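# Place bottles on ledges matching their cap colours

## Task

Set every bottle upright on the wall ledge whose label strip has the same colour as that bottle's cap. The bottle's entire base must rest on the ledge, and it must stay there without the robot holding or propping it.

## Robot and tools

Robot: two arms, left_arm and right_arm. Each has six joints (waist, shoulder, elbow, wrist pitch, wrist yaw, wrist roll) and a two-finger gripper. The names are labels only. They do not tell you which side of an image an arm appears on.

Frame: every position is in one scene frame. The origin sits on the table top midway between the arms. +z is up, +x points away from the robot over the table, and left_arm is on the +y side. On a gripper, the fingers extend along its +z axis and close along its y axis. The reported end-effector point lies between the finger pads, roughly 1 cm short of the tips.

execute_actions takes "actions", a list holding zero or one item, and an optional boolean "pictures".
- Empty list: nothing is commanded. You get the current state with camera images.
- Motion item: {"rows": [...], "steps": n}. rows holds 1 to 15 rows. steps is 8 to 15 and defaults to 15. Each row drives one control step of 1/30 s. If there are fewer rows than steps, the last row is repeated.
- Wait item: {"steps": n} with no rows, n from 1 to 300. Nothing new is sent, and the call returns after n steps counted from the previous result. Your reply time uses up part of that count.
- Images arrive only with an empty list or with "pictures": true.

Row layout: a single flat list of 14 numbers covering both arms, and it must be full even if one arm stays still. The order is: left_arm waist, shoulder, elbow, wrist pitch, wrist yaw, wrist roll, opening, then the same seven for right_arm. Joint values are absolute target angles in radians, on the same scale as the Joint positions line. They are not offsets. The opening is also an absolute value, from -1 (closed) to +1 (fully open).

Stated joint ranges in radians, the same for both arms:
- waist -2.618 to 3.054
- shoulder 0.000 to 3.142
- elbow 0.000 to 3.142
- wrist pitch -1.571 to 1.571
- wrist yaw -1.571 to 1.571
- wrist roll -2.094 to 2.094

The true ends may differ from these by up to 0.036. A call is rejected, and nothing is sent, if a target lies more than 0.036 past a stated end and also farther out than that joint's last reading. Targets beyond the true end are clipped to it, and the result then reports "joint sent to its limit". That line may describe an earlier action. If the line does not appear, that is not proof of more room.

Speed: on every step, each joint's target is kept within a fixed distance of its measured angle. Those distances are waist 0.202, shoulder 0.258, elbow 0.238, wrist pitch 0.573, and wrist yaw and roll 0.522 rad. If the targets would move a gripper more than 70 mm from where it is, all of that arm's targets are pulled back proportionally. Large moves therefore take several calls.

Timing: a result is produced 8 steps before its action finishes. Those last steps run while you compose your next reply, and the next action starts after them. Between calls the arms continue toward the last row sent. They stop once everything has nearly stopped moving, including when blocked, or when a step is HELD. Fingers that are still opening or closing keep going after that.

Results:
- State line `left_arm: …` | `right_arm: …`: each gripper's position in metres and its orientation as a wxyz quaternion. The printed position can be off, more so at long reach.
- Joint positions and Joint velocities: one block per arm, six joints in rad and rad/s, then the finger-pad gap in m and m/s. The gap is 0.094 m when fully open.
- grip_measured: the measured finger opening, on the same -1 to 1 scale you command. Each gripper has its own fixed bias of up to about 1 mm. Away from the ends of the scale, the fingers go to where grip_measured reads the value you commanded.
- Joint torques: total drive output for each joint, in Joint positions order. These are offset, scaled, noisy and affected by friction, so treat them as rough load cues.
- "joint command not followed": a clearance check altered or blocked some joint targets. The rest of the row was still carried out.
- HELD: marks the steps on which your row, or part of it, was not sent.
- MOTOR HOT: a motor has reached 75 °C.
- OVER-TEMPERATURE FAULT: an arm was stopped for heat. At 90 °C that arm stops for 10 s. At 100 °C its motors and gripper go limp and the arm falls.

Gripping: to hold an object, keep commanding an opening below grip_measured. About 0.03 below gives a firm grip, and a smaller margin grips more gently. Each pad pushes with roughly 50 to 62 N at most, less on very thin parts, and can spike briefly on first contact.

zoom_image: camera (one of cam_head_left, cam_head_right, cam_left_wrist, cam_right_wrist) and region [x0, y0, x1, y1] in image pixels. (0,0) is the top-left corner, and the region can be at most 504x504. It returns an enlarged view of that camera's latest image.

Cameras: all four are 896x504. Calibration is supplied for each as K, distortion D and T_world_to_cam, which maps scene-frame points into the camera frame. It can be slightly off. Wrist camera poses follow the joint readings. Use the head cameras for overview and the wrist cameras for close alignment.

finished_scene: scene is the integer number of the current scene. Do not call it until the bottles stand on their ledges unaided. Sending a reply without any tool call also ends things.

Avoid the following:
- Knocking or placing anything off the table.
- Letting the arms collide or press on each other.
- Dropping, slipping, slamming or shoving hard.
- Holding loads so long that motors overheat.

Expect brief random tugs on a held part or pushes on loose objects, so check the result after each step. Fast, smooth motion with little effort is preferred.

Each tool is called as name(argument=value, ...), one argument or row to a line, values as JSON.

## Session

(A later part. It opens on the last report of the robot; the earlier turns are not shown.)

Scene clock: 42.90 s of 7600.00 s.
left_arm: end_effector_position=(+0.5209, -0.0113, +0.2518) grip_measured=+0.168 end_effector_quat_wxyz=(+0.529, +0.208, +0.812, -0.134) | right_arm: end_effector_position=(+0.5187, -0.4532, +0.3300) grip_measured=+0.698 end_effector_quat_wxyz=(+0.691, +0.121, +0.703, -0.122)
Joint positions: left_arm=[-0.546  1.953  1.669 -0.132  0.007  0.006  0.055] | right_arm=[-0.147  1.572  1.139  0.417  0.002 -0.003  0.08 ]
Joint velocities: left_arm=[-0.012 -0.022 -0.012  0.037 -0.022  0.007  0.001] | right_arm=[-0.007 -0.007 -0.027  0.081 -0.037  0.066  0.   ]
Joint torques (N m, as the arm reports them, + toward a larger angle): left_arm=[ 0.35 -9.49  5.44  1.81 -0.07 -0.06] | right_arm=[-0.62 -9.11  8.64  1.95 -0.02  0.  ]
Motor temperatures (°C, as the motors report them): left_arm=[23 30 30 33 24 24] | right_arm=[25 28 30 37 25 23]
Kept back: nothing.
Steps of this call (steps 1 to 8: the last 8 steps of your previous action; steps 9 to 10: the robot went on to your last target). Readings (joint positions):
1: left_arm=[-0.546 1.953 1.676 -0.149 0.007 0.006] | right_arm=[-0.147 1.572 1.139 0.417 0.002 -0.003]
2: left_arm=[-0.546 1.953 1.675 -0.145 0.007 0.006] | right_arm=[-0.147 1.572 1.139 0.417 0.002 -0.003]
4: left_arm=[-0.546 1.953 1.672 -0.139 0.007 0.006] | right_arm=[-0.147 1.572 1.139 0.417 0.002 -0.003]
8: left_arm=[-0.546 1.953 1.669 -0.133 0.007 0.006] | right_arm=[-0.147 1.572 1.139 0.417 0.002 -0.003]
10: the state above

execute_actions(
  actions=[
    {"rows":[
[-0.54,1.945,1.663,-0.108,0,0,0.145,-0.155,1.548,1.1395,0.412,0,0,0.7],
[-0.54,1.945,1.67,-0.116,0,0,0.16,-0.155,1.541,1.138,0.403,0,0,0.7],
[-0.54,1.945,1.675,-0.124,0,0,0.18,-0.155,1.529,1.135,0.387,0,0,0.7],
[-0.54,1.945,1.675,-0.128,0,0,0.22,-0.155,1.513,1.132,0.366,0,0,0.7],
[-0.54,1.945,1.675,-0.13,0,0,0.28,-0.155,1.493,1.128,0.34,0,0,0.7],
[-0.54,1.945,1.675,-0.13,0,0,0.37,-0.155,1.47,1.1225,0.309,0,0,0.7],
[-0.54,1.945,1.675,-0.13,0,0,0.48,-0.155,1.4435,1.117,0.274,0,0,0.7],
[-0.54,1.943,1.675,-0.13,0,0,0.6,-0.155,1.415,1.111,0.237,0,0,0.7],
[-0.54,1.935,1.675,-0.13,0,0,0.75,-0.155,1.385,1.104,0.198,0,0,0.7],
[-0.54,1.92,1.675,-0.13,0,0,0.9,-0.155,1.355,1.0975,0.1575,0,0,0.7],
[-0.54,1.90,1.67,-0.13,0,0,1,-0.155,1.325,1.091,0.117,0,0,0.7],
[-0.54,1.877,1.655,-0.13,0,0,1,-0.155,1.295,1.084,0.078,0,0,0.75],
[-0.54,1.851,1.635,-0.13,0,0,1,-0.155,1.266,1.078,0.041,0,0,0.8],
[-0.54,1.823,1.612,-0.13,0,0,1,-0.153,1.24,1.0725,0.006,0,0,0.85],
[-0.54,1.794,1.586,-0.13,0,0,1,-0.146,1.217,1.067,-0.025,0,0,0.9]
],"steps":15},
  ],
)

execute_actions(
  actions=[
    {"rows":[
[-0.54,1.765,1.558,-0.13,0,0,1,-0.136,1.197,1.063,-0.051,0,0,0.95],
[-0.54,1.736,1.528,-0.13,0,0,1,-0.122,1.181,1.06,-0.072,0,0,1],
[-0.54,1.708,1.497,-0.128,0,0,1,-0.105,1.169,1.057,-0.088,0,0,1],
[-0.54,1.682,1.465,-0.12,0,0,1,-0.085,1.162,1.0555,-0.097,0,0,1],
[-0.54,1.658,1.432,-0.10,0,0,1,-0.0645,1.16,1.055,-0.10,0,0,1],
[-0.54,1.637,1.398,-0.07,0,0,1,-0.0425,1.16,1.055,-0.10,0,0,1],
[-0.54,1.619,1.362,-0.035,0,0,1,-0.02,1.16,1.055,-0.10,0,0,1],
[-0.538,1.604,1.325,0.005,0,0,1,0.0005,1.16,1.055,-0.10,0,0,1],
[-0.531,1.592,1.287,0.05,0,0,1,0.02,1.16,1.055,-0.10,0,0,1],
[-0.52,1.583,1.248,0.095,0,0,1,0.037,1.16,1.055,-0.10,0,0,1],
[-0.505,1.576,1.208,0.14,0,0,1,0.051,1.16,1.055,-0.10,0,0,1],
[-0.486,1.57,1.168,0.185,0,0,1,0.061,1.16,1.055,-0.10,0,0,1],
[-0.463,1.565,1.128,0.23,0,0,1,0.068,1.16,1.055,-0.10,0,0,1],
[-0.436,1.561,1.088,0.275,0,0,1,0.07,1.16,1.055,-0.10,0,0,1],
[-0.407,1.557,1.048,0.32,0,0,1,0.07,1.16,1.055,-0.10,0,0,1]
],"steps":15},
  ],
)

execute_actions(
  actions=[
    {"rows":[
[-0.375,1.554,1.008,0.365,0,0,1,0.07,1.16,1.055,-0.10,0,0,1],
[-0.342,1.551,0.968,0.41,0,0,1,0.07,1.16,1.055,-0.10,0,0,1],
[-0.306,1.549,0.928,0.455,0,0,1,0.07,1.16,1.055,-0.10,0,0,1],
[-0.27,1.547,0.888,0.50,0,0,1,0.07,1.16,1.055,-0.10,0,0,1],
[-0.2325,1.545,0.848,0.545,0,0,1,0.07,1.16,1.055,-0.10,0,0,1],
[-0.195,1.543,0.808,0.59,0,0,1,0.07,1.16,1.055,-0.10,0,0,1],
[-0.159,1.541,0.768,0.635,0,0,1,0.07,1.16,1.055,-0.10,0,0,1],
[-0.123,1.54,0.728,0.68,0,0,1,0.07,1.16,1.055,-0.10,0,0,1],
[-0.09,1.539,0.69,0.725,0,0,1,0.07,1.16,1.055,-0.10,0,0,1],
[-0.058,1.538,0.653,0.77,0,0,1,0.07,1.16,1.055,-0.10,0,0,1],
[-0.029,1.537,0.618,0.815,0,0,1,0.07,1.16,1.055,-0.10,0,0,1],
[-0.002,1.536,0.586,0.858,0,0,1,0.07,1.16,1.055,-0.10,0,0,1],
[0.021,1.535,0.557,0.898,0,0,1,0.07,1.16,1.055,-0.10,0,0,1],
[0.04,1.534,0.532,0.935,0,0,1,0.07,1.16,1.055,-0.10,0,0,1],
[0.055,1.533,0.512,0.967,0,0,1,0.07,1.16,1.055,-0.10,0,0,1]
],"steps":15},
  ],
)

execute_actions(
  actions=[
    {"rows":[
[0.066,1.532,0.497,0.995,0,0,1,0.07,1.16,1.055,-0.10,0,0,1],
[0.073,1.531,0.487,1.018,0,0,1,0.07,1.16,1.055,-0.10,0,0,1],
[0.075,1.53,0.482,1.034,0,0,1,0.07,1.16,1.055,-0.10,0,0,1],
[0.075,1.53,0.48,1.045,0,0,1,0.07,1.16,1.055,-0.10,0,0,1]
],"steps":15},
  ],
)

execute_actions(
  actions=[
    {"steps":12},
  ],
  pictures=true,
)

Scene clock: 47.93 s of 7600.00 s.
left_arm: end_effector_position=(+0.5210, -0.0112, +0.2518) grip_measured=+0.429 end_effector_quat_wxyz=(+0.529, +0.208, +0.812, -0.133) | right_arm: end_effector_position=(+0.5096, -0.4499, +0.3344) grip_measured=+0.699 end_effector_quat_wxyz=(+0.683, +0.123, +0.710, -0.120)
Joint positions: left_arm=[-0.546  1.953  1.668 -0.132  0.007  0.006  0.067] | right_arm=[-0.147  1.529  1.136  0.354  0.002 -0.003  0.08 ]
Joint velocities: left_arm=[-0.022 -0.017 -0.002  0.022 -0.022  0.022  0.099] | right_arm=[-0.002 -0.603 -0.129 -0.681  0.037 -0.051 -0.001]
Joint torques (N m, as the arm reports them, + toward a larger angle): left_arm=[ 0.39 -9.58  6.79  1.56 -0.07 -0.08] | right_arm=[ -0.59 -11.32   6.81   2.06  -0.04  -0.01]
Motor temperatures (°C, as the motors report them): left_arm=[23 30 30 33 24 24] | right_arm=[25 29 31 37 25 23]
Steps of this call (steps 1 to 30: the robot went on to your last target; steps 31 to 90: nothing new was sent; then 1.80 s passed at rest; steps 91 to 97: the first 7 steps of this action). Readings (joint positions):
91: left_arm=[-0.546 1.953 1.668 -0.132 0.007 0.006] | right_arm=[-0.147 1.572 1.139 0.417 0.002 -0.003]
92: left_arm=[-0.546 1.953 1.668 -0.132 0.007 0.006] | right_arm=[-0.147 1.572 1.139 0.417 0.002 -0.003]
94: left_arm=[-0.546 1.953 1.668 -0.132 0.007 0.006] | right_arm=[-0.147 1.566 1.139 0.405 0.002 -0.003]
97: the state above

Scene clock: 48.43 s of 7600.00 s.
left_arm: end_effector_position=(+0.4638, +0.0193, +0.3005) grip_measured=+1.000 end_effector_quat_wxyz=(+0.560, +0.202, +0.791, -0.141) | right_arm: end_effector_position=(+0.4308, -0.3891, +0.3723) grip_measured=+1.000 end_effector_quat_wxyz=(+0.661, +0.100, +0.738, -0.092)
Joint positions: left_arm=[-0.546  1.67   1.437 -0.105  0.007  0.006  0.094] | right_arm=[-0.072  1.169  1.081 -0.022  0.004 -0.003  0.094]
Joint velocities: left_arm=[-0.012 -0.808 -0.882  0.505 -0.007 -0.051  0.   ] | right_arm=[ 0.672 -0.007 -0.042 -0.286 -0.051 -0.037  0.   ]
Joint torques (N m, as the arm reports them, + toward a larger angle): left_arm=[ 0.31 -6.87  4.87  1.51 -0.05 -0.06] | right_arm=[ 1.11 -4.63  5.81  1.71 -0.07 -0.02]
Motor temperatures (°C, as the motors report them): left_arm=[23 30 30 33 24 24] | right_arm=[25 29 31 37 25 23]
Steps of this call (steps 1 to 8: the last 8 steps of your previous action; steps 9 to 15: the first 7 steps of this action). Readings (joint positions):
9: left_arm=[-0.546 1.867 1.601 -0.134 0.007 0.006] | right_arm=[-0.147 1.251 1.093 0.099 0.002 -0.003]
10: left_arm=[-0.546 1.835 1.577 -0.135 0.007 0.006] | right_arm=[-0.146 1.225 1.090 0.071 0.002 -0.003]
12: left_arm=[-0.546 1.766 1.524 -0.134 0.007 0.006] | right_arm=[-0.130 1.188 1.085 0.025 0.003 -0.003]
15: the state above

Scene clock: 48.93 s of 7600.00 s.
left_arm: end_effector_position=(+0.4677, +0.1898, +0.1842) grip_measured=+1.000 end_effector_quat_wxyz=(+0.585, +0.072, +0.806, -0.050) | right_arm: end_effector_position=(+0.4395, -0.3336, +0.3500) grip_measured=+1.000 end_effector_quat_wxyz=(+0.636, +0.050, +0.769, -0.043)
Joint positions: left_arm=[-0.224  1.583  0.842  0.425  0.006  0.006  0.094] | right_arm=[ 0.062  1.169  1.068 -0.088 -0.    -0.003  0.094]
Joint velocities: left_arm=[ 1.087  0.002 -1.116  1.238 -0.007 -0.007  0.   ] | right_arm=[0.007 0.007 0.002 0.066 0.066 0.007 0.   ]
Joint torques (N m, as the arm reports them, + toward a larger angle): left_arm=[-0.15 -8.54  5.42  1.75 -0.01 -0.05] | right_arm=[ 0.69 -4.65  6.86  1.89  0.    0.  ]
Motor temperatures (°C, as the motors report them): left_arm=[23 30 29 33 24 24] | right_arm=[25 28 31 37 25 23]
Steps of this call (steps 1 to 8: the last 8 steps of your previous action; steps 9 to 15: the first 7 steps of this action). Readings (joint positions):
9: left_arm=[-0.444 1.583 1.089 0.190 0.009 0.006] | right_arm=[0.062 1.169 1.068 -0.084 -0.000 -0.003]
10: left_arm=[-0.412 1.583 1.046 0.226 0.009 0.006] | right_arm=[0.062 1.169 1.068 -0.085 -0.000 -0.003]
12: left_arm=[-0.340 1.583 0.961 0.301 0.008 0.006] | right_arm=[0.062 1.169 1.068 -0.086 -0.000 -0.003]
15: the state above

Scene clock: 49.43 s of 7600.00 s.
left_arm: end_effector_position=(+0.4243, +0.3272, +0.1662) grip_measured=+1.000 end_effector_quat_wxyz=(+0.662, -0.046, +0.747, +0.045) | right_arm: end_effector_position=(+0.4394, -0.3336, +0.3497) grip_measured=+1.000 end_effector_quat_wxyz=(+0.635, +0.050, +0.769, -0.043)
Joint positions: left_arm=[ 0.073  1.562  0.49   0.952 -0.002  0.006  0.094] | right_arm=[ 0.062  1.169  1.068 -0.089 -0.    -0.003  0.094]
Joint velocities: left_arm=[-0.002 -0.066 -0.012  0.505 -0.037 -0.007  0.   ] | right_arm=[-0.017  0.002  0.017 -0.007  0.051 -0.007  0.   ]
Joint torques (N m, as the arm reports them, + toward a larger angle): left_arm=[ 0.14 -6.43  4.28  1.73  0.05 -0.06] | right_arm=[ 0.67 -4.68  6.85  1.89  0.    0.01]
Motor temperatures (°C, as the motors report them): left_arm=[23 30 29 33 24 24] | right_arm=[25 28 31 37 25 23]
Steps of this call (steps 1 to 8: the last 8 steps of your previous action; steps 9 to 15: the first 7 steps of this action). Readings (joint positions):
9: left_arm=[0.045 1.570 0.535 0.799 -0.002 0.006] | right_arm=[0.062 1.169 1.068 -0.088 -0.000 -0.003]
10: left_arm=[0.058 1.569 0.516 0.833 -0.002 0.006] | right_arm=[0.062 1.169 1.068 -0.089 -0.000 -0.003]
12: left_arm=[0.071 1.566 0.495 0.891 -0.002 0.006] | right_arm=[0.062 1.169 1.068 -0.089 -0.000 -0.003]
15: the state above

Scene clock: 49.83 s of 7600.00 s.
left_arm: end_effector_position=(+0.4254, +0.3274, +0.1845) grip_measured=+1.000 end_effector_quat_wxyz=(+0.688, -0.045, +0.723, +0.047) | right_arm: end_effector_position=(+0.4394, -0.3336, +0.3497) grip_measured=+1.000 end_effector_quat_wxyz=(+0.635, +0.050, +0.769, -0.043)
Joint positions: left_arm=[ 0.073  1.557  0.49   1.018 -0.002  0.006  0.094] | right_arm=[ 0.062  1.169  1.068 -0.089 -0.    -0.003  0.094]
Joint velocities: left_arm=[-0.012 -0.022  0.002 -0.007  0.037 -0.037  0.   ] | right_arm=[-0.012 -0.002 -0.017  0.051 -0.037 -0.066  0.   ]
Joint torques (N m, as the arm reports them, + toward a larger angle): left_arm=[ 0.13 -6.33  4.25  1.79  0.04 -0.06] | right_arm=[ 0.68 -4.66  6.85  1.88  0.    0.  ]
Motor temperatures (°C, as the motors report them): left_arm=[23 30 29 33 24 24] | right_arm=[25 28 31 37 25 23]
Kept back: nothing.
Steps of this call (steps 1 to 8: the last 8 steps of your previous action; steps 9 to 12: the robot went on to your last target). Readings (joint positions):
1: left_arm=[0.073 1.560 0.490 0.968 -0.002 0.006] | right_arm=[0.062 1.169 1.068 -0.089 -0.000 -0.003]
2: left_arm=[0.073 1.559 0.490 0.980 -0.002 0.006] | right_arm=[0.062 1.169 1.068 -0.089 -0.000 -0.003]
4: left_arm=[0.073 1.557 0.490 0.998 -0.002 0.006] | right_arm=[0.062 1.169 1.068 -0.089 -0.000 -0.003]
8: left_arm=[0.073 1.557 0.490 1.013 -0.002 0.006] | right_arm=[0.062 1.169 1.068 -0.089 -0.000 -0.003]
12: the state above
camera_calibration (this result's frames):
cam_left_wrist: T_world_to_cam=[[0.133624, -0.976705, 0.167903, 0.229069], [-0.59482, -0.214554, -0.774697, 0.487117], [0.792675, 0.0036466, -0.609633, -0.140952], [0, 0, 0, 1]] pos_world=[0.370867, 0.32876, 0.252978]
cam_right_wrist: T_world_to_cam=[[-0.140434, -0.987434, -0.0724767, -0.246067], [-0.751815, 0.153983, -0.641142, 0.641072], [0.644245, -0.0355491, -0.763992, 0.0924773], [0, 0, 0, 1]] pos_world=[0.387833, -0.338402, 0.463836]

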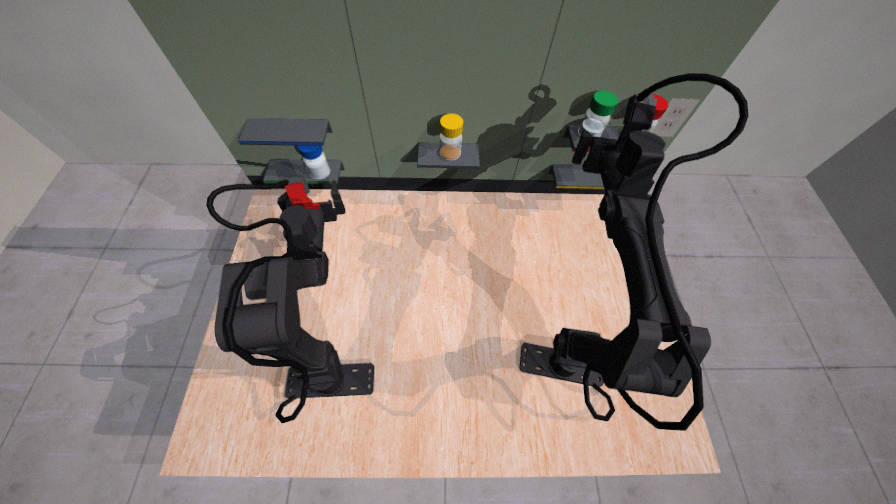

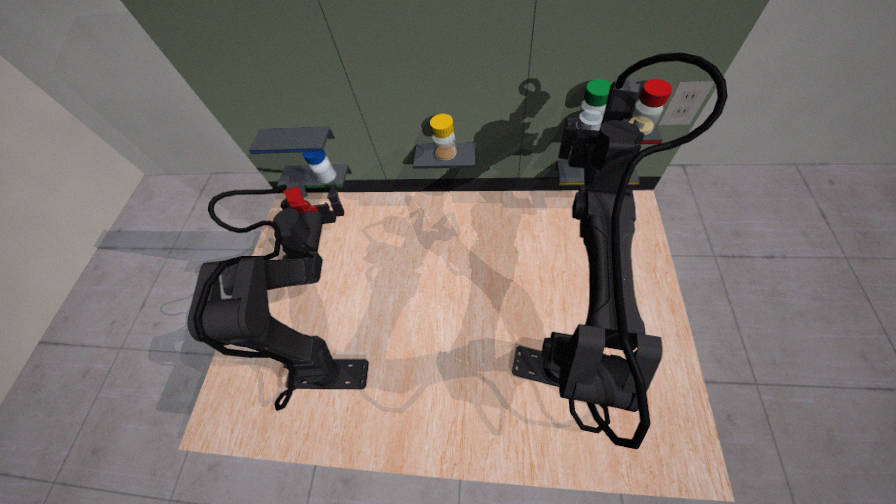

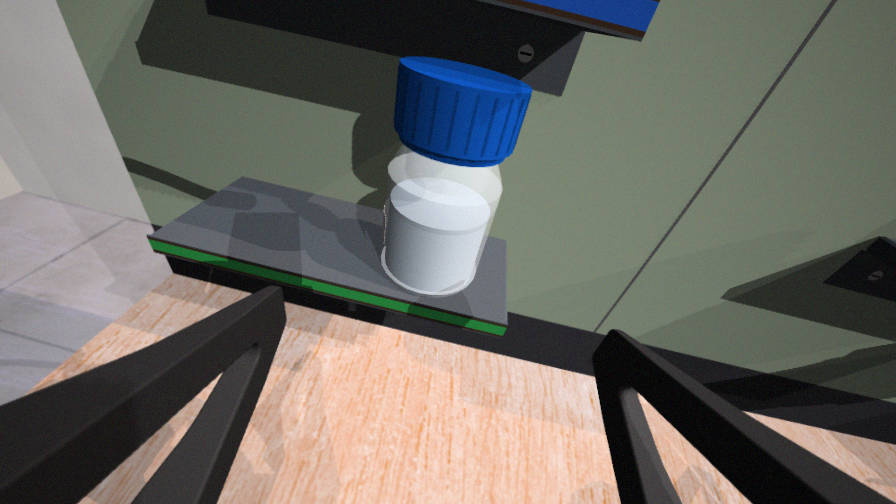

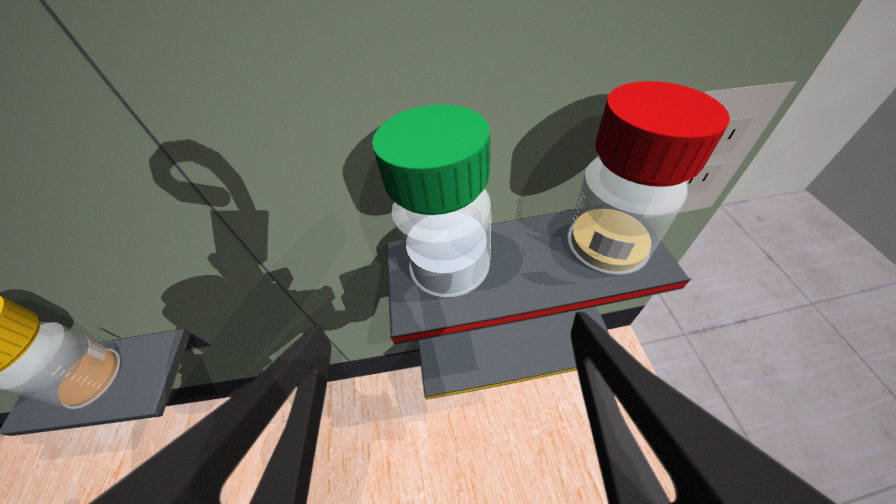

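zoom_image(
  camera="cam_right_wrist",
  region=[370, 90, 730, 350],
)

zoom_image(
  camera="cam_left_wrist",
  region=[330, 0, 670, 345],
)

Region (370, 90, 730, 350) of cam_right_wrist's 896x504 image, scaled by 1.400, with more detail than that image has.

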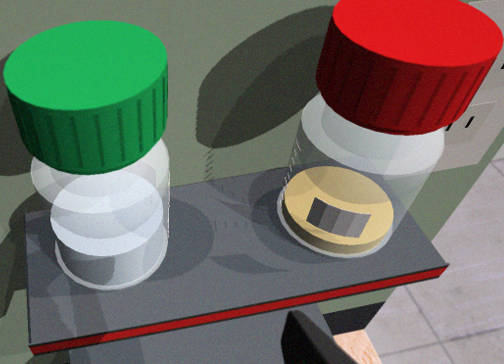

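Region (330, 0, 670, 345) of cam_left_wrist's 896x504 image, scaled by 1.461, with more detail than that image has; it fills the left 497 columns of this view, and the rest is white.

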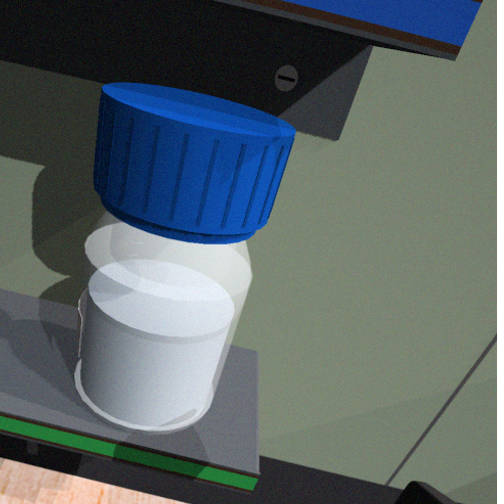

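execute_actions(
  actions=[
    {"rows":[
[0.075,1.545,0.50,1.03,0,0,1,0.07,1.166,1.075,-0.085,0,0,1],
[0.075,1.5645,0.526,1.025,0,0,1,0.07,1.1795,1.095,-0.065,0,0,1],
[0.075,1.576,0.539,1.022,0,0,1,0.07,1.191,1.1015,-0.059,0,0,1],
[0.075,1.592,0.557,1.02,0,0,1,0.07,1.207,1.11,-0.051,0,0,1],
[0.075,1.611,0.579,1.017,0,0,1,0.07,1.226,1.121,-0.041,0,0,1],
[0.075,1.634,0.604,1.014,0,0,1,0.07,1.249,1.133,-0.03,0,0,1],
[0.075,1.659,0.6325,1.011,0,0,1,0.07,1.274,1.1465,-0.017,0,0,1],
[0.075,1.685,0.6625,1.008,0,0,1,0.07,1.30,1.161,-0.004,0,0,1],
[0.075,1.7125,0.6935,1.005,0,0,1,0.07,1.3275,1.176,0.01,0,0,1],
[0.075,1.74,0.7245,1.002,0,0,1,0.07,1.355,1.191,0.024,0,0,1],
[0.075,1.766,0.7545,0.999,0,0,1,0.07,1.381,1.205,0.037,0,0,1],
[0.075,1.791,0.783,0.996,0,0,1,0.07,1.406,1.219,0.05,0,0,1],
[0.075,1.8135,0.808,0.993,0,0,1,0.07,1.4285,1.231,0.061,0,0,1],
[0.075,1.833,0.83,0.99,0,0,1,0.07,1.448,1.242,0.071,0,0,1],
[0.075,1.849,0.848,0.988,0,0,1,0.07,1.464,1.2505,0.079,0,0,1]
],"steps":15},
  ],
)

execute_actions(
  actions=[
    {"rows":[
[0.075,1.8605,0.861,0.986,0,0,1,0.07,1.4755,1.257,0.085,0,0,1],
[0.075,1.8675,0.869,0.985,0,0,1,0.07,1.4825,1.2605,0.089,0,0,1],
[0.075,1.87,0.872,0.985,0,0,1,0.07,1.485,1.262,0.09,0,0,1]
],"steps":10},
  ],
)

execute_actions(
  actions=[
    {"steps":12},
  ],
  pictures=true,
)

Scene clock: 52.37 s of 7600.00 s.
left_arm: end_effector_position=(+0.4413, +0.3294, +0.1920) grip_measured=+1.000 end_effector_quat_wxyz=(+0.695, -0.044, +0.716, +0.048) | right_arm: end_effector_position=(+0.4513, -0.3352, +0.3540) grip_measured=+1.000 end_effector_quat_wxyz=(+0.641, +0.050, +0.765, -0.044)
Joint positions: left_arm=[ 0.073  1.606  0.555  1.02  -0.002  0.006  0.094] | right_arm=[ 0.062  1.214  1.098 -0.06  -0.    -0.003  0.094]
Joint velocities: left_arm=[ 0.007  0.593  0.74   0.022 -0.022  0.022  0.   ] | right_arm=[-0.002  0.579  0.359  0.344 -0.007 -0.007  0.   ]
Joint torques (N m, as the arm reports them, + toward a larger angle): left_arm=[ 0.11 -3.52  7.25  1.51  0.04 -0.06] | right_arm=[ 0.68 -2.42 10.46  1.99 -0.01 -0.01]
Motor temperatures (°C, as the motors report them): left_arm=[23 30 29 33 24 24] | right_arm=[25 28 31 37 25 23]
Steps of this call (steps 1 to 30: the robot went on to your last target; steps 31 to 69: nothing new was sent; steps 70 to 76: the first 7 steps of this action). Readings (joint positions):
70: left_arm=[0.073 1.557 0.490 1.021 -0.002 0.006] | right_arm=[0.062 1.169 1.068 -0.089 -0.000 -0.003]
71: left_arm=[0.073 1.557 0.490 1.021 -0.002 0.006] | right_arm=[0.062 1.169 1.068 -0.087 -0.000 -0.003]
73: left_arm=[0.073 1.562 0.498 1.020 -0.002 0.006] | right_arm=[0.062 1.174 1.071 -0.080 -0.000 -0.003]
76: the state above

Scene clock: 52.70 s of 7600.00 s.
left_arm: end_effector_position=(+0.5077, +0.3380, +0.1917) grip_measured=+1.000 end_effector_quat_wxyz=(+0.700, -0.044, +0.711, +0.048) | right_arm: end_effector_position=(+0.5158, -0.3439, +0.3304) grip_measured=+1.000 end_effector_quat_wxyz=(+0.632, +0.050, +0.772, -0.043)
Joint positions: left_arm=[ 0.073  1.842  0.821  1.007 -0.002  0.006  0.094] | right_arm=[ 0.062  1.464  1.218  0.047 -0.    -0.003  0.094]
Joint velocities: left_arm=[-0.002  0.398  0.379 -0.081  0.022 -0.066  0.   ] | right_arm=[ 0.012  0.466  0.134  0.11  -0.022 -0.051  0.   ]
Joint torques (N m, as the arm reports them, + toward a larger angle): left_arm=[ 0.14 -6.81  6.71  1.49  0.04 -0.06] | right_arm=[ 0.69 -7.56 11.15  2.14  0.   -0.01]
Motor temperatures (°C, as the motors report them): left_arm=[23 30 29 33 24 24] | right_arm=[25 28 31 37 25 23]
Steps of this call (steps 1 to 8: the last 8 steps of your previous action; steps 9 to 10: the first 2 steps of this action). Readings (joint positions):
9: left_arm=[0.073 1.827 0.806 1.010 -0.002 0.006] | right_arm=[0.062 1.447 1.212 0.041 -0.000 -0.003]
10: the state above

Scene clock: 53.10 s of 7600.00 s.
left_arm: end_effector_position=(+0.5124, +0.3386, +0.1851) grip_measured=+1.000 end_effector_quat_wxyz=(+0.694, -0.044, +0.717, +0.048) | right_arm: end_effector_position=(+0.5232, -0.3449, +0.3275) grip_measured=+1.000 end_effector_quat_wxyz=(+0.635, +0.050, +0.770, -0.043)
Joint positions: left_arm=[ 0.073  1.865  0.838  0.995 -0.002  0.006  0.094] | right_arm=[ 0.062  1.491  1.222  0.078 -0.    -0.003  0.094]
Joint velocities: left_arm=[-0.002 -0.002  0.022 -0.037 -0.022  0.007  0.   ] | right_arm=[-0.007  0.007  0.002  0.051 -0.022  0.022  0.   ]
Joint torques (N m, as the arm reports them, + toward a larger angle): left_arm=[ 0.13 -6.45  7.38  1.47  0.04 -0.06] | right_arm=[ 0.65 -7.6  11.68  2.06  0.   -0.01]
Motor temperatures (°C, as the motors report them): left_arm=[23 30 29 33 24 24] | right_arm=[25 28 31 37 25 23]
Kept back: nothing.
Steps of this call (steps 1 to 8: the last 8 steps of your previous action; steps 9 to 12: the robot went on to your last target). Readings (joint positions):
1: left_arm=[0.073 1.853 0.831 1.005 -0.002 0.006] | right_arm=[0.062 1.478 1.221 0.052 -0.000 -0.003]
2: left_arm=[0.073 1.860 0.836 1.002 -0.002 0.006] | right_arm=[0.062 1.486 1.222 0.055 -0.000 -0.003]
4: left_arm=[0.073 1.865 0.838 0.997 -0.002 0.006] | right_arm=[0.062 1.491 1.222 0.058 -0.000 -0.003]
8: left_arm=[0.073 1.865 0.838 0.995 -0.002 0.006] | right_arm=[0.062 1.491 1.222 0.073 -0.000 -0.003]
12: the state above
camera_calibration (this result's frames):
cam_left_wrist: T_world_to_cam=[[0.130511, -0.977107, 0.168014, 0.230018], [-0.580352, -0.212687, -0.786102, 0.53582], [0.80384, 0.00508745, -0.594824, -0.218533], [0, 0, 0, 1]] pos_world=[0.45661, 0.339826, 0.252574]
cam_right_wrist: T_world_to_cam=[[-0.140489, -0.987426, -0.072471, -0.247019], [-0.7523, 0.154049, -0.640558, 0.691583], [0.643667, -0.0354714, -0.764483, 0.0216161], [0, 0, 0, 1]] pos_world=[0.47166, -0.349684, 0.441622]

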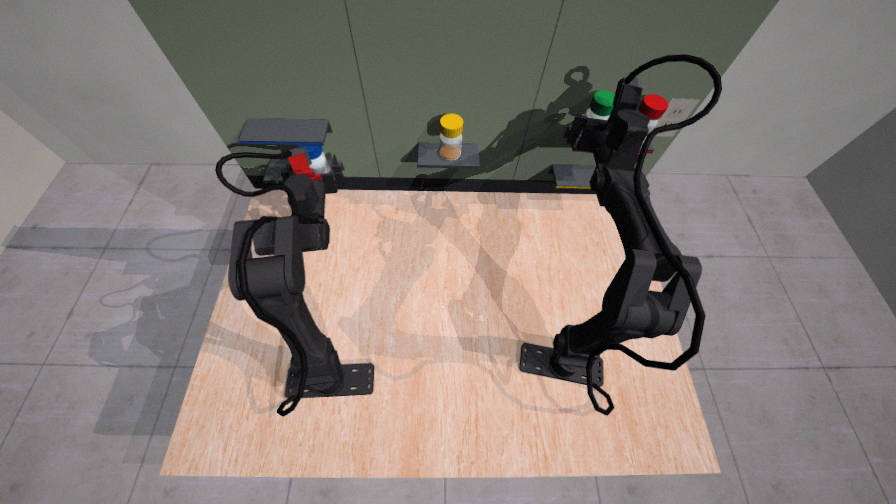

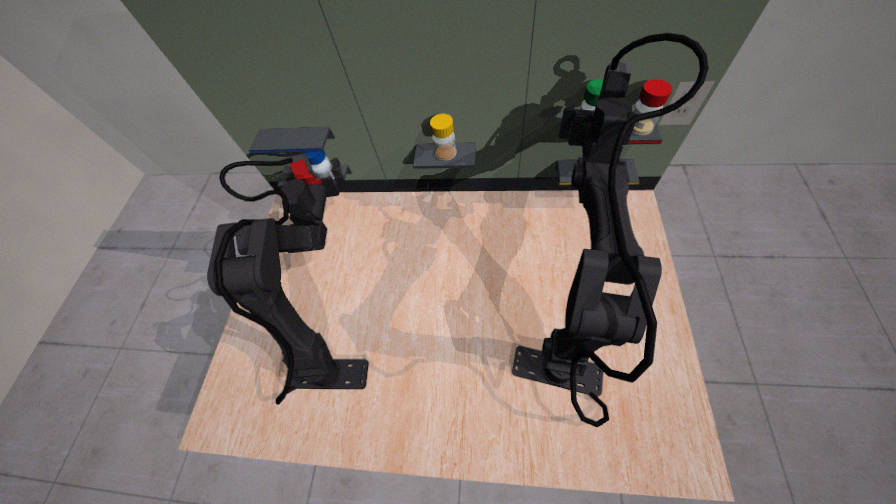

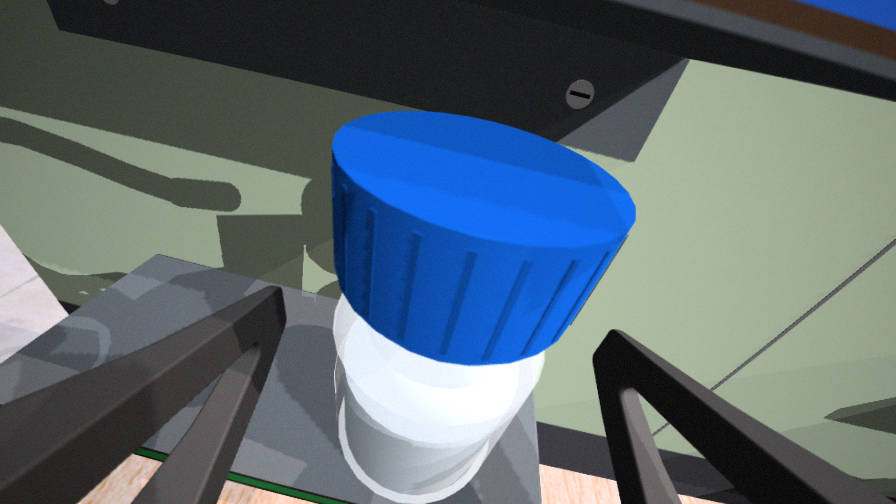

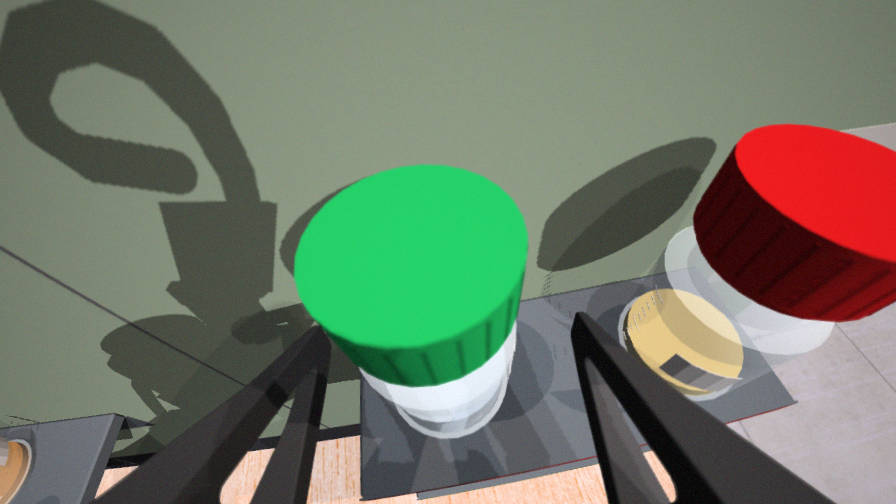

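execute_actions(
  actions=[
    {"rows":[
[0.075,1.875,0.872,0.985,0,0,1,0.073,1.49,1.266,0.09,0,0,1],
[0.075,1.88,0.872,0.985,0,0,1,0.076,1.495,1.27,0.09,0,0,1],
[0.075,1.885,0.872,0.985,0,0,1,0.079,1.50,1.274,0.09,0,0,1],
[0.075,1.889,0.872,0.985,0,0,1,0.081,1.505,1.276,0.09,0,0,1],
[0.075,1.891,0.872,0.985,0,0,1,0.081,1.508,1.276,0.09,0,0,1]
],"steps":10},
  ],
)

execute_actions(
  actions=[
    {"steps":11},
  ],
  pictures=true,
)

Scene clock: 54.53 s of 7600.00 s.
left_arm: end_effector_position=(+0.5124, +0.3386, +0.1851) grip_measured=+1.000 end_effector_quat_wxyz=(+0.694, -0.044, +0.717, +0.048) | right_arm: end_effector_position=(+0.5235, -0.3449, +0.3296) grip_measured=+1.000 end_effector_quat_wxyz=(+0.637, +0.050, +0.768, -0.044)
Joint positions: left_arm=[ 0.073  1.865  0.838  0.995 -0.002  0.006  0.094] | right_arm=[ 0.062  1.491  1.225  0.081 -0.    -0.003  0.094]
Joint velocities: left_arm=[ 0.012 -0.002 -0.017  0.081 -0.022  0.081  0.   ] | right_arm=[-0.007 -0.002  0.071  0.007 -0.037 -0.037  0.   ]
Joint torques (N m, as the arm reports them, + toward a larger angle): left_arm=[ 0.13 -5.82  7.38  1.5   0.04 -0.06] | right_arm=[ 1.17 -6.82 11.66  2.08 -0.01 -0.01]
Motor temperatures (°C, as the motors report them): left_arm=[23 30 29 33 24 24] | right_arm=[25 28 31 37 25 23]
Steps of this call (steps 1 to 30: the robot went on to your last target; steps 31 to 41: nothing new was sent; steps 42 to 43: the first 2 steps of this action). Readings (joint positions):
42: left_arm=[0.073 1.865 0.838 0.995 -0.002 0.006] | right_arm=[0.062 1.491 1.223 0.081 -0.000 -0.003]
43: the state above

Scene clock: 54.90 s of 7600.00 s.
left_arm: end_effector_position=(+0.5135, +0.3387, +0.1744) grip_measured=+1.000 end_effector_quat_wxyz=(+0.686, -0.045, +0.725, +0.047) | right_arm: end_effector_position=(+0.5257, -0.3414, +0.3406) grip_measured=+1.000 end_effector_quat_wxyz=(+0.647, +0.047, +0.760, -0.042)
Joint positions: left_arm=[ 0.073  1.884  0.838  0.992 -0.002  0.006  0.094] | right_arm=[ 0.07   1.494  1.247  0.087 -0.    -0.003  0.094]
Joint velocities: left_arm=[-0.017  0.022 -0.022 -0.037 -0.066  0.051  0.   ] | right_arm=[ 0.002 -0.002 -0.007 -0.022  0.007 -0.007  0.   ]
Joint torques (N m, as the arm reports them, + toward a larger angle): left_arm=[ 0.13 -6.56  7.34  1.55  0.04 -0.06] | right_arm=[ 0.9  -6.1  10.77  2.03 -0.01  0.  ]
Motor temperatures (°C, as the motors report them): left_arm=[23 30 30 33 24 24] | right_arm=[25 28 31 37 25 23]
Kept back: nothing.
Steps of this call (steps 1 to 8: the last 8 steps of your previous action; steps 9 to 11: the robot went on to your last target). Readings (joint positions):
1: left_arm=[0.073 1.865 0.838 0.995 -0.002 0.006] | right_arm=[0.062 1.492 1.229 0.081 -0.000 -0.003]
2: left_arm=[0.073 1.866 0.838 0.995 -0.002 0.006] | right_arm=[0.063 1.492 1.235 0.081 -0.000 -0.003]
4: left_arm=[0.073 1.873 0.838 0.995 -0.002 0.006] | right_arm=[0.066 1.494 1.243 0.084 -0.000 -0.003]
8: left_arm=[0.073 1.884 0.838 0.993 -0.002 0.006] | right_arm=[0.070 1.494 1.247 0.087 -0.000 -0.003]
11: the state above
camera_calibration (this result's frames):
cam_left_wrist: T_world_to_cam=[[0.134323, -0.976615, 0.16787, 0.22972], [-0.598039, -0.214969, -0.7721, 0.535492], [0.790131, 0.00331829, -0.612929, -0.215071], [0, 0, 0, 1]] pos_world=[0.459322, 0.340176, 0.243067]
cam_right_wrist: T_world_to_cam=[[-0.130754, -0.988748, -0.0726669, -0.247773], [-0.733709, 0.1458, -0.663636, 0.696582], [0.666764, -0.0334568, -0.744518, 0.0118936], [0, 0, 0, 1]] pos_world=[0.470761, -0.346149, 0.453127]

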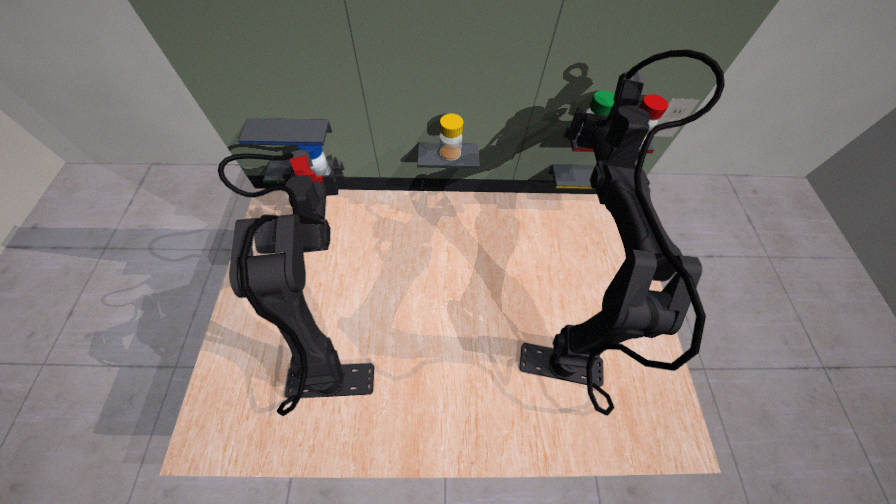

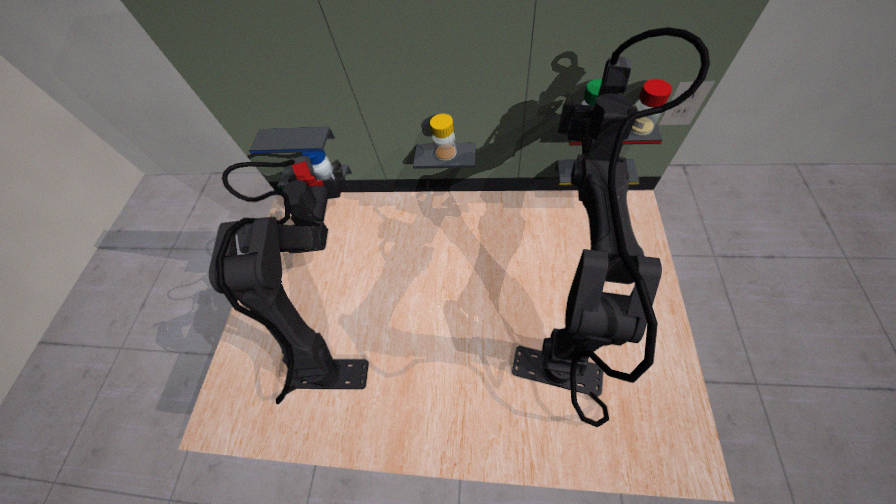

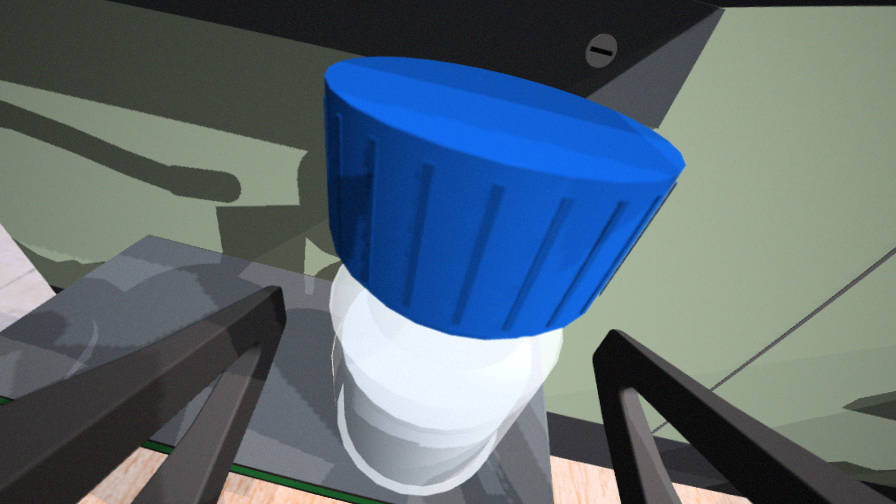

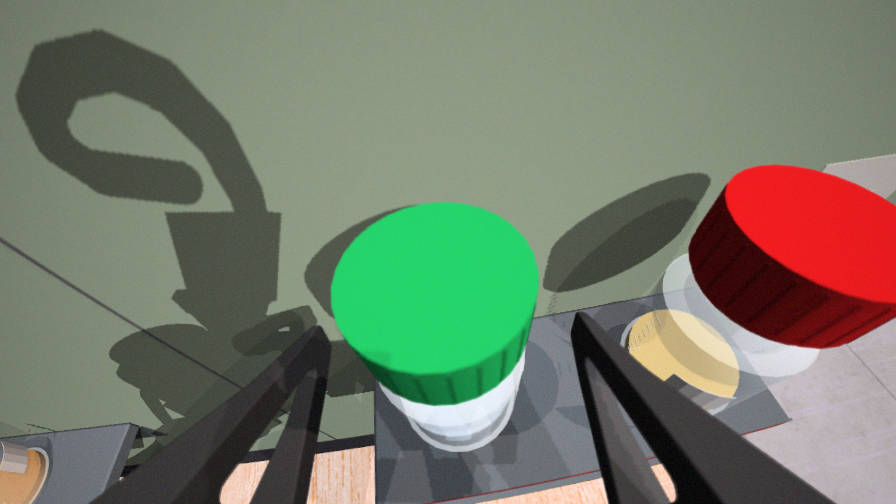

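execute_actions(
  actions=[],
)

Scene clock: 55.97 s of 7600.00 s.
left_arm: end_effector_position=(+0.5135, +0.3387, +0.1744) grip_measured=+1.000 end_effector_quat_wxyz=(+0.686, -0.045, +0.725, +0.047) | right_arm: end_effector_position=(+0.5257, -0.3414, +0.3406) grip_measured=+1.000 end_effector_quat_wxyz=(+0.647, +0.047, +0.760, -0.042)
Joint positions: left_arm=[ 0.073  1.884  0.838  0.992 -0.002  0.006  0.094] | right_arm=[ 0.07   1.494  1.247  0.087 -0.    -0.003  0.094]
Joint velocities: left_arm=[0.002 0.007 0.002 0.022 0.007 0.037 0.   ] | right_arm=[-0.002 -0.012  0.007  0.037  0.007  0.037  0.   ]
Joint torques (N m, as the arm reports them, + toward a larger angle): left_arm=[ 0.13 -6.57  7.33  1.53  0.04 -0.06] | right_arm=[ 0.91 -6.07 10.77  2.02  0.01 -0.01]
Motor temperatures (°C, as the motors report them): left_arm=[23 30 30 33 24 24] | right_arm=[25 28 32 37 25 23]
Kept back: nothing.
Steps of this call (steps 1 to 30: the robot went on to your last target; steps 31 to 32: nothing new was sent). Readings (joint positions):
1: left_arm=[0.073 1.884 0.838 0.992 -0.002 0.006] | right_arm=[0.070 1.494 1.247 0.087 -0.000 -0.003]
2: left_arm=[0.073 1.884 0.838 0.992 -0.002 0.006] | right_arm=[0.070 1.494 1.247 0.087 -0.000 -0.003]
4: left_arm=[0.073 1.884 0.838 0.992 -0.002 0.006] | right_arm=[0.070 1.494 1.247 0.087 -0.000 -0.003]
8: left_arm=[0.073 1.884 0.838 0.992 -0.002 0.006] | right_arm=[0.070 1.494 1.247 0.087 -0.000 -0.003]
32: the state above
All arms were judged still, so your last target was given up. Only a new action makes them travel on or press farther. Fingers that are still opening or closing keep moving.
camera_calibration (this result's frames):
cam_left_wrist: T_world_to_cam=[[0.134323, -0.976615, 0.16787, 0.22972], [-0.598039, -0.214969, -0.7721, 0.535492], [0.790131, 0.00331829, -0.612929, -0.215071], [0, 0, 0, 1]] pos_world=[0.459322, 0.340176, 0.243067]
cam_right_wrist: T_world_to_cam=[[-0.130754, -0.988748, -0.0726669, -0.247773], [-0.733709, 0.1458, -0.663636, 0.696582], [0.666764, -0.0334568, -0.744518, 0.0118936], [0, 0, 0, 1]] pos_world=[0.470761, -0.346149, 0.453127]

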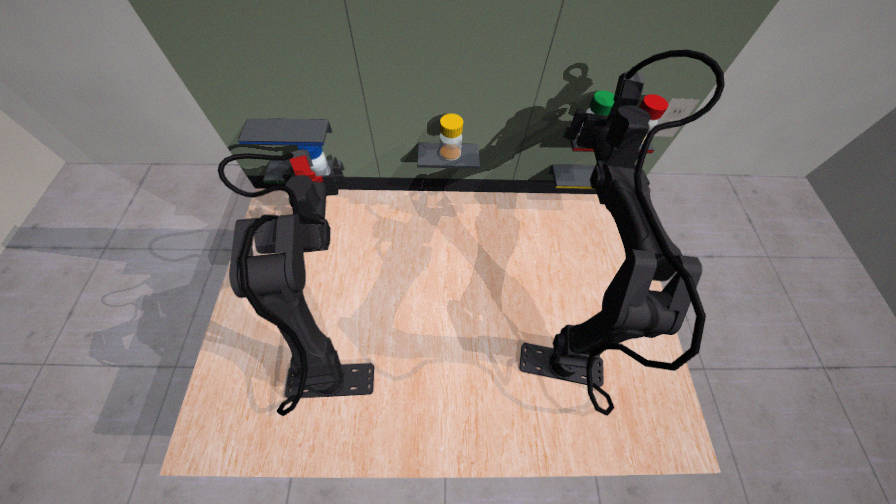

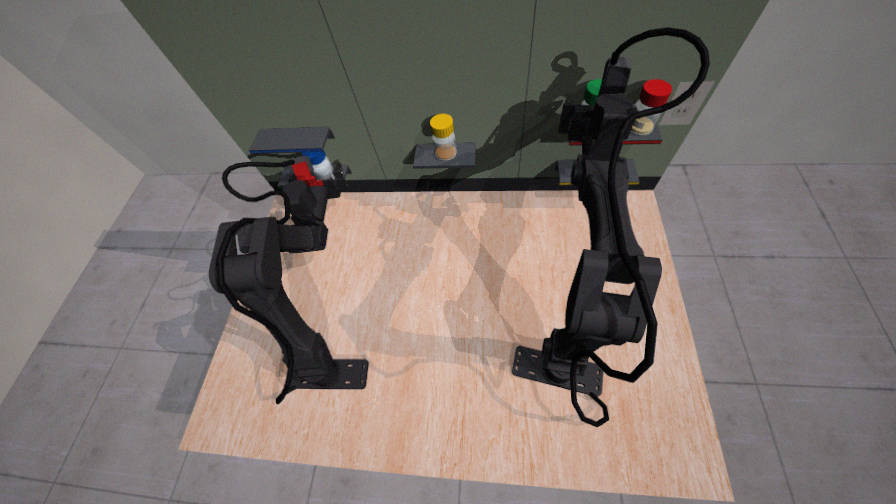

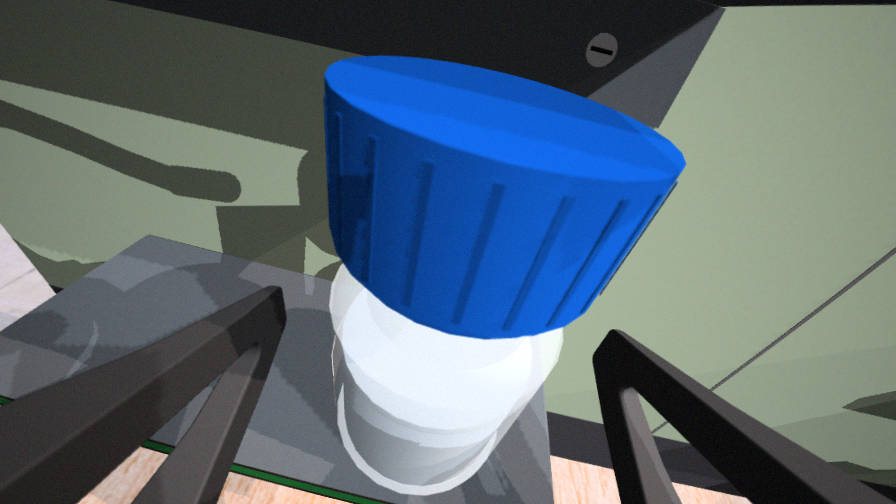

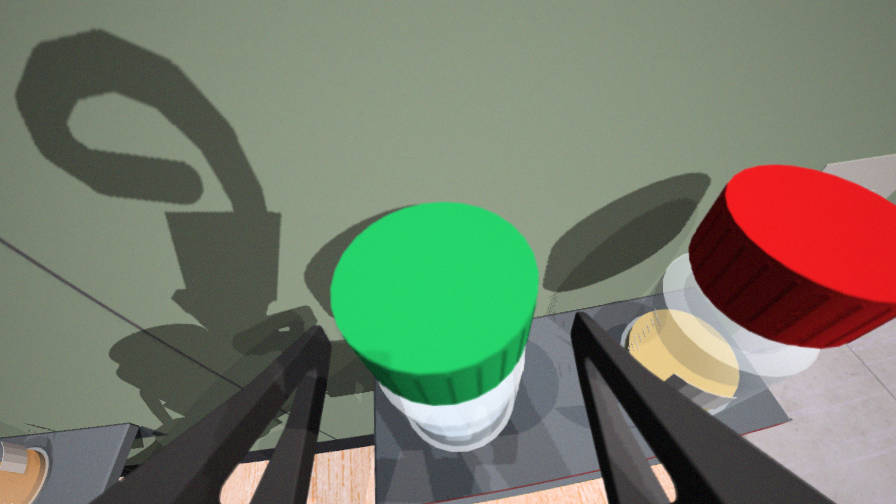

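execute_actions(
  actions=[
    {"rows": [[0.075,1.891,0.872,0.985,0,0,0.9, 0.081,1.508,1.27,0.09,0,0,1],[0.075,1.891,0.872,0.985,0,0,0.8, 0.081,1.508,1.262,0.09,0,0,1],[0.075,1.891,0.872,0.985,0,0,0.7, 0.081,1.508,1.254,0.09,0,0,1],[0.075,1.891,0.872,0.985,0,0,0.6, 0.081,1.508,1.246,0.09,0,0,1],[0.075,1.891,0.872,0.985,0,0,0.5, 0.081,1.508,1.24,0.09,0,0,1],[0.075,1.891,0.872,0.985,0,0,0.4, 0.081,1.508,1.234,0.09,0,0,1],[0.075,1.891,0.872,0.985,0,0,0.33, 0.081,1.508,1.229,0.09,0,0,1],[0.075,1.891,0.872,0.985,0,0,0.28, 0.081,1.508,1.225,0.09,0,0,1],[0.075,1.891,0.872,0.985,0,0,0.24, 0.081,1.508,1.222,0.09,0,0,1],[0.075,1.891,0.872,0.985,0,0,0.21, 0.081,1.508,1.22,0.09,0,0,1],[0.075,1.891,0.872,0.985,0,0,0.19, 0.081,1.508,1.22,0.09,0,0,1],[0.075,1.891,0.872,0.985,0,0,0.17, 0.081,1.508,1.22,0.09,0,0,1],[0.075,1.891,0.872,0.985,0,0,0.155, 0.081,1.508,1.22,0.09,0,0,1],[0.075,1.891,0.872,0.985,0,0,0.145, 0.081,1.508,1.22,0.09,0,0,1],[0.075,1.891,0.872,0.985,0,0,0.135, 0.081,1.508,1.22,0.09,0,0,1]], "steps": 15},
  ],
)

execute_actions(
  actions=[
    {"steps": 14},
  ],
)

Scene clock: 117.20 s of 7600.00 s.
left_arm: end_effector_position=(+0.5135, +0.3387, +0.1744) grip_measured=+0.368 end_effector_quat_wxyz=(+0.686, -0.045, +0.725, +0.047) | right_arm: end_effector_position=(+0.5257, -0.3414, +0.3406) grip_measured=+1.000 end_effector_quat_wxyz=(+0.647, +0.047, +0.760, -0.042)
Joint positions: left_arm=[ 0.073  1.884  0.838  0.992 -0.002  0.006  0.064] | right_arm=[ 0.07   1.494  1.247  0.087 -0.    -0.003  0.094]
Joint velocities: left_arm=[ 0.002 -0.022  0.002  0.007  0.051  0.081 -0.073] | right_arm=[ 0.007  0.007 -0.007 -0.051  0.051 -0.066  0.   ]
Joint torques (N m, as the arm reports them, + toward a larger angle): left_arm=[ 0.14 -6.57  7.32  1.54  0.03 -0.08] | right_arm=[ 0.95 -6.07  6.5   2.02  0.    0.  ]
Motor temperatures (°C, as the motors report them): left_arm=[23 29 32 33 24 24] | right_arm=[25 27 36 39 25 23]
Steps of this call (steps 1 to 90: nothing new was sent; then 58.00 s passed at rest; steps 91 to 97: the first 7 steps of this action). Readings (joint positions):
91: left_arm=[0.073 1.884 0.838 0.992 -0.002 0.006] | right_arm=[0.070 1.494 1.247 0.087 -0.000 -0.003]
92: left_arm=[0.073 1.884 0.838 0.992 -0.002 0.006] | right_arm=[0.070 1.494 1.247 0.087 -0.000 -0.003]
94: left_arm=[0.073 1.884 0.838 0.992 -0.002 0.006] | right_arm=[0.070 1.494 1.247 0.087 -0.000 -0.003]
97: the state above

Scene clock: 117.67 s of 7600.00 s.
left_arm: end_effector_position=(+0.5135, +0.3391, +0.1744) grip_measured=+0.168 end_effector_quat_wxyz=(+0.686, -0.046, +0.724, +0.048) | right_arm: end_effector_position=(+0.5257, -0.3414, +0.3406) grip_measured=+1.000 end_effector_quat_wxyz=(+0.647, +0.047, +0.760, -0.042)
Joint positions: left_arm=[ 0.073  1.884  0.838  0.992 -0.004  0.006  0.055] | right_arm=[ 0.07   1.494  1.247  0.087 -0.    -0.003  0.094]
Joint velocities: left_arm=[ 0.002  0.007  0.007 -0.037 -0.022 -0.022  0.   ] | right_arm=[ 0.002 -0.012 -0.002 -0.022  0.007  0.007  0.   ]
Joint torques (N m, as the arm reports them, + toward a larger angle): left_arm=[ 0.13 -6.57  7.32  1.53  0.06 -0.06] | right_arm=[ 0.95 -6.09  5.69  2.03  0.   -0.01]
Motor temperatures (°C, as the motors report them): left_arm=[23 29 32 33 24 24] | right_arm=[25 27 36 39 25 23]
Kept back: nothing.
Steps of this call (steps 1 to 8: the last 8 steps of your previous action; steps 9 to 14: the robot went on to your last target). Readings (joint positions):
1: left_arm=[0.073 1.884 0.838 0.992 -0.003 0.006] | right_arm=[0.070 1.494 1.247 0.087 -0.000 -0.003]
2: left_arm=[0.073 1.884 0.838 0.992 -0.004 0.006] | right_arm=[0.070 1.494 1.247 0.087 -0.000 -0.003]
4: left_arm=[0.073 1.884 0.838 0.992 -0.004 0.006] | right_arm=[0.070 1.494 1.247 0.087 -0.000 -0.003]
8: left_arm=[0.073 1.884 0.838 0.992 -0.004 0.006] | right_arm=[0.070 1.494 1.247 0.087 -0.000 -0.003]
14: the state above

execute_actions(
  actions=[
    {"rows": [[0.075,1.885,0.872,0.988,0,0,0.135, 0.081,1.508,1.216,0.09,0,0,1],[0.075,1.878,0.872,0.991,0,0,0.135, 0.081,1.508,1.212,0.09,0,0,1],[0.075,1.871,0.872,0.994,0,0,0.135, 0.081,1.508,1.208,0.09,0,0,1],[0.075,1.864,0.872,0.997,0,0,0.135, 0.081,1.508,1.204,0.09,0,0,1],[0.075,1.857,0.872,1.0,0,0,0.135, 0.081,1.508,1.2,0.09,0,0,1],[0.075,1.85,0.872,1.003,0,0,0.135, 0.081,1.508,1.197,0.09,0,0,1],[0.075,1.845,0.872,1.006,0,0,0.135, 0.081,1.508,1.195,0.09,0,0,1],[0.075,1.84,0.872,1.009,0,0,0.135, 0.081,1.508,1.195,0.09,0,0,1],[0.075,1.836,0.872,1.012,0,0,0.135, 0.081,1.508,1.195,0.09,0,0,1],[0.075,1.833,0.872,1.015,0,0,0.135, 0.081,1.508,1.195,0.09,0,0,1],[0.075,1.83,0.872,1.015,0,0,0.135, 0.081,1.508,1.195,0.09,0,0,1]], "steps": 12},
  ],
)

execute_actions(
  actions=[
    {"steps": 14},
  ],
)

Scene clock: 118.30 s of 7600.00 s.
left_arm: end_effector_position=(+0.5135, +0.3391, +0.1744) grip_measured=+0.168 end_effector_quat_wxyz=(+0.686, -0.046, +0.724, +0.048) | right_arm: end_effector_position=(+0.5251, -0.3413, +0.3336) grip_measured=+1.000 end_effector_quat_wxyz=(+0.642, +0.047, +0.764, -0.041)
Joint positions: left_arm=[ 0.073  1.884  0.838  0.992 -0.004  0.006  0.055] | right_arm=[ 0.07   1.494  1.231  0.091 -0.    -0.003  0.094]
Joint velocities: left_arm=[-0.012 -0.007 -0.017 -0.007 -0.081 -0.007 -0.001] | right_arm=[-0.007 -0.017 -0.178 -0.051  0.051 -0.007  0.   ]
Joint torques (N m, as the arm reports them, + toward a larger angle): left_arm=[ 0.13 -8.55  7.32  1.64  0.06 -0.06] | right_arm=[ 0.93 -6.1   6.59  1.99 -0.01 -0.01]
Motor temperatures (°C, as the motors report them): left_arm=[23 29 32 33 24 24] | right_arm=[25 27 35 39 25 23]
Steps of this call (steps 1 to 15: the robot went on to your last target; steps 16 to 19: the first 4 steps of this action). Readings (joint positions):
16: left_arm=[0.073 1.884 0.838 0.992 -0.004 0.006] | right_arm=[0.070 1.494 1.245 0.088 -0.000 -0.003]
17: left_arm=[0.073 1.884 0.838 0.992 -0.004 0.006] | right_arm=[0.070 1.494 1.241 0.090 -0.000 -0.003]
19: the state above

Scene clock: 118.77 s of 7600.00 s.
left_arm: end_effector_position=(+0.5128, +0.3390, +0.1753) grip_measured=+0.168 end_effector_quat_wxyz=(+0.684, -0.046, +0.726, +0.048) | right_arm: end_effector_position=(+0.5240, -0.3412, +0.3226) grip_measured=+1.000 end_effector_quat_wxyz=(+0.634, +0.047, +0.771, -0.041)
Joint positions: left_arm=[ 0.073  1.876  0.838  0.978 -0.004  0.006  0.055] | right_arm=[ 0.07   1.494  1.209  0.091 -0.    -0.003  0.094]
Joint velocities: left_arm=[ 0.017 -0.012 -0.017 -0.051 -0.051 -0.066 -0.   ] | right_arm=[0.002 0.017 0.022 0.037 0.022 0.022 0.   ]
Joint torques (N m, as the arm reports them, + toward a larger angle): left_arm=[  0.13 -10.37   7.35   1.98   0.06  -0.06] | right_arm=[ 0.94 -6.09  6.87  1.97 -0.01 -0.01]
Motor temperatures (°C, as the motors report them): left_arm=[23 29 32 33 24 24] | right_arm=[25 27 35 39 25 23]
Kept back: nothing.
Steps of this call (steps 1 to 8: the last 8 steps of your previous action; steps 9 to 14: the robot went on to your last target). Readings (joint positions):
1: left_arm=[0.073 1.884 0.838 0.992 -0.004 0.006] | right_arm=[0.070 1.494 1.225 0.091 -0.000 -0.003]
2: left_arm=[0.073 1.884 0.838 0.992 -0.004 0.006] | right_arm=[0.070 1.494 1.220 0.091 -0.000 -0.003]
4: left_arm=[0.073 1.884 0.838 0.992 -0.004 0.006] | right_arm=[0.070 1.494 1.212 0.091 -0.000 -0.003]
8: left_arm=[0.073 1.878 0.838 0.983 -0.004 0.006] | right_arm=[0.070 1.494 1.209 0.091 -0.000 -0.003]
14: the state above


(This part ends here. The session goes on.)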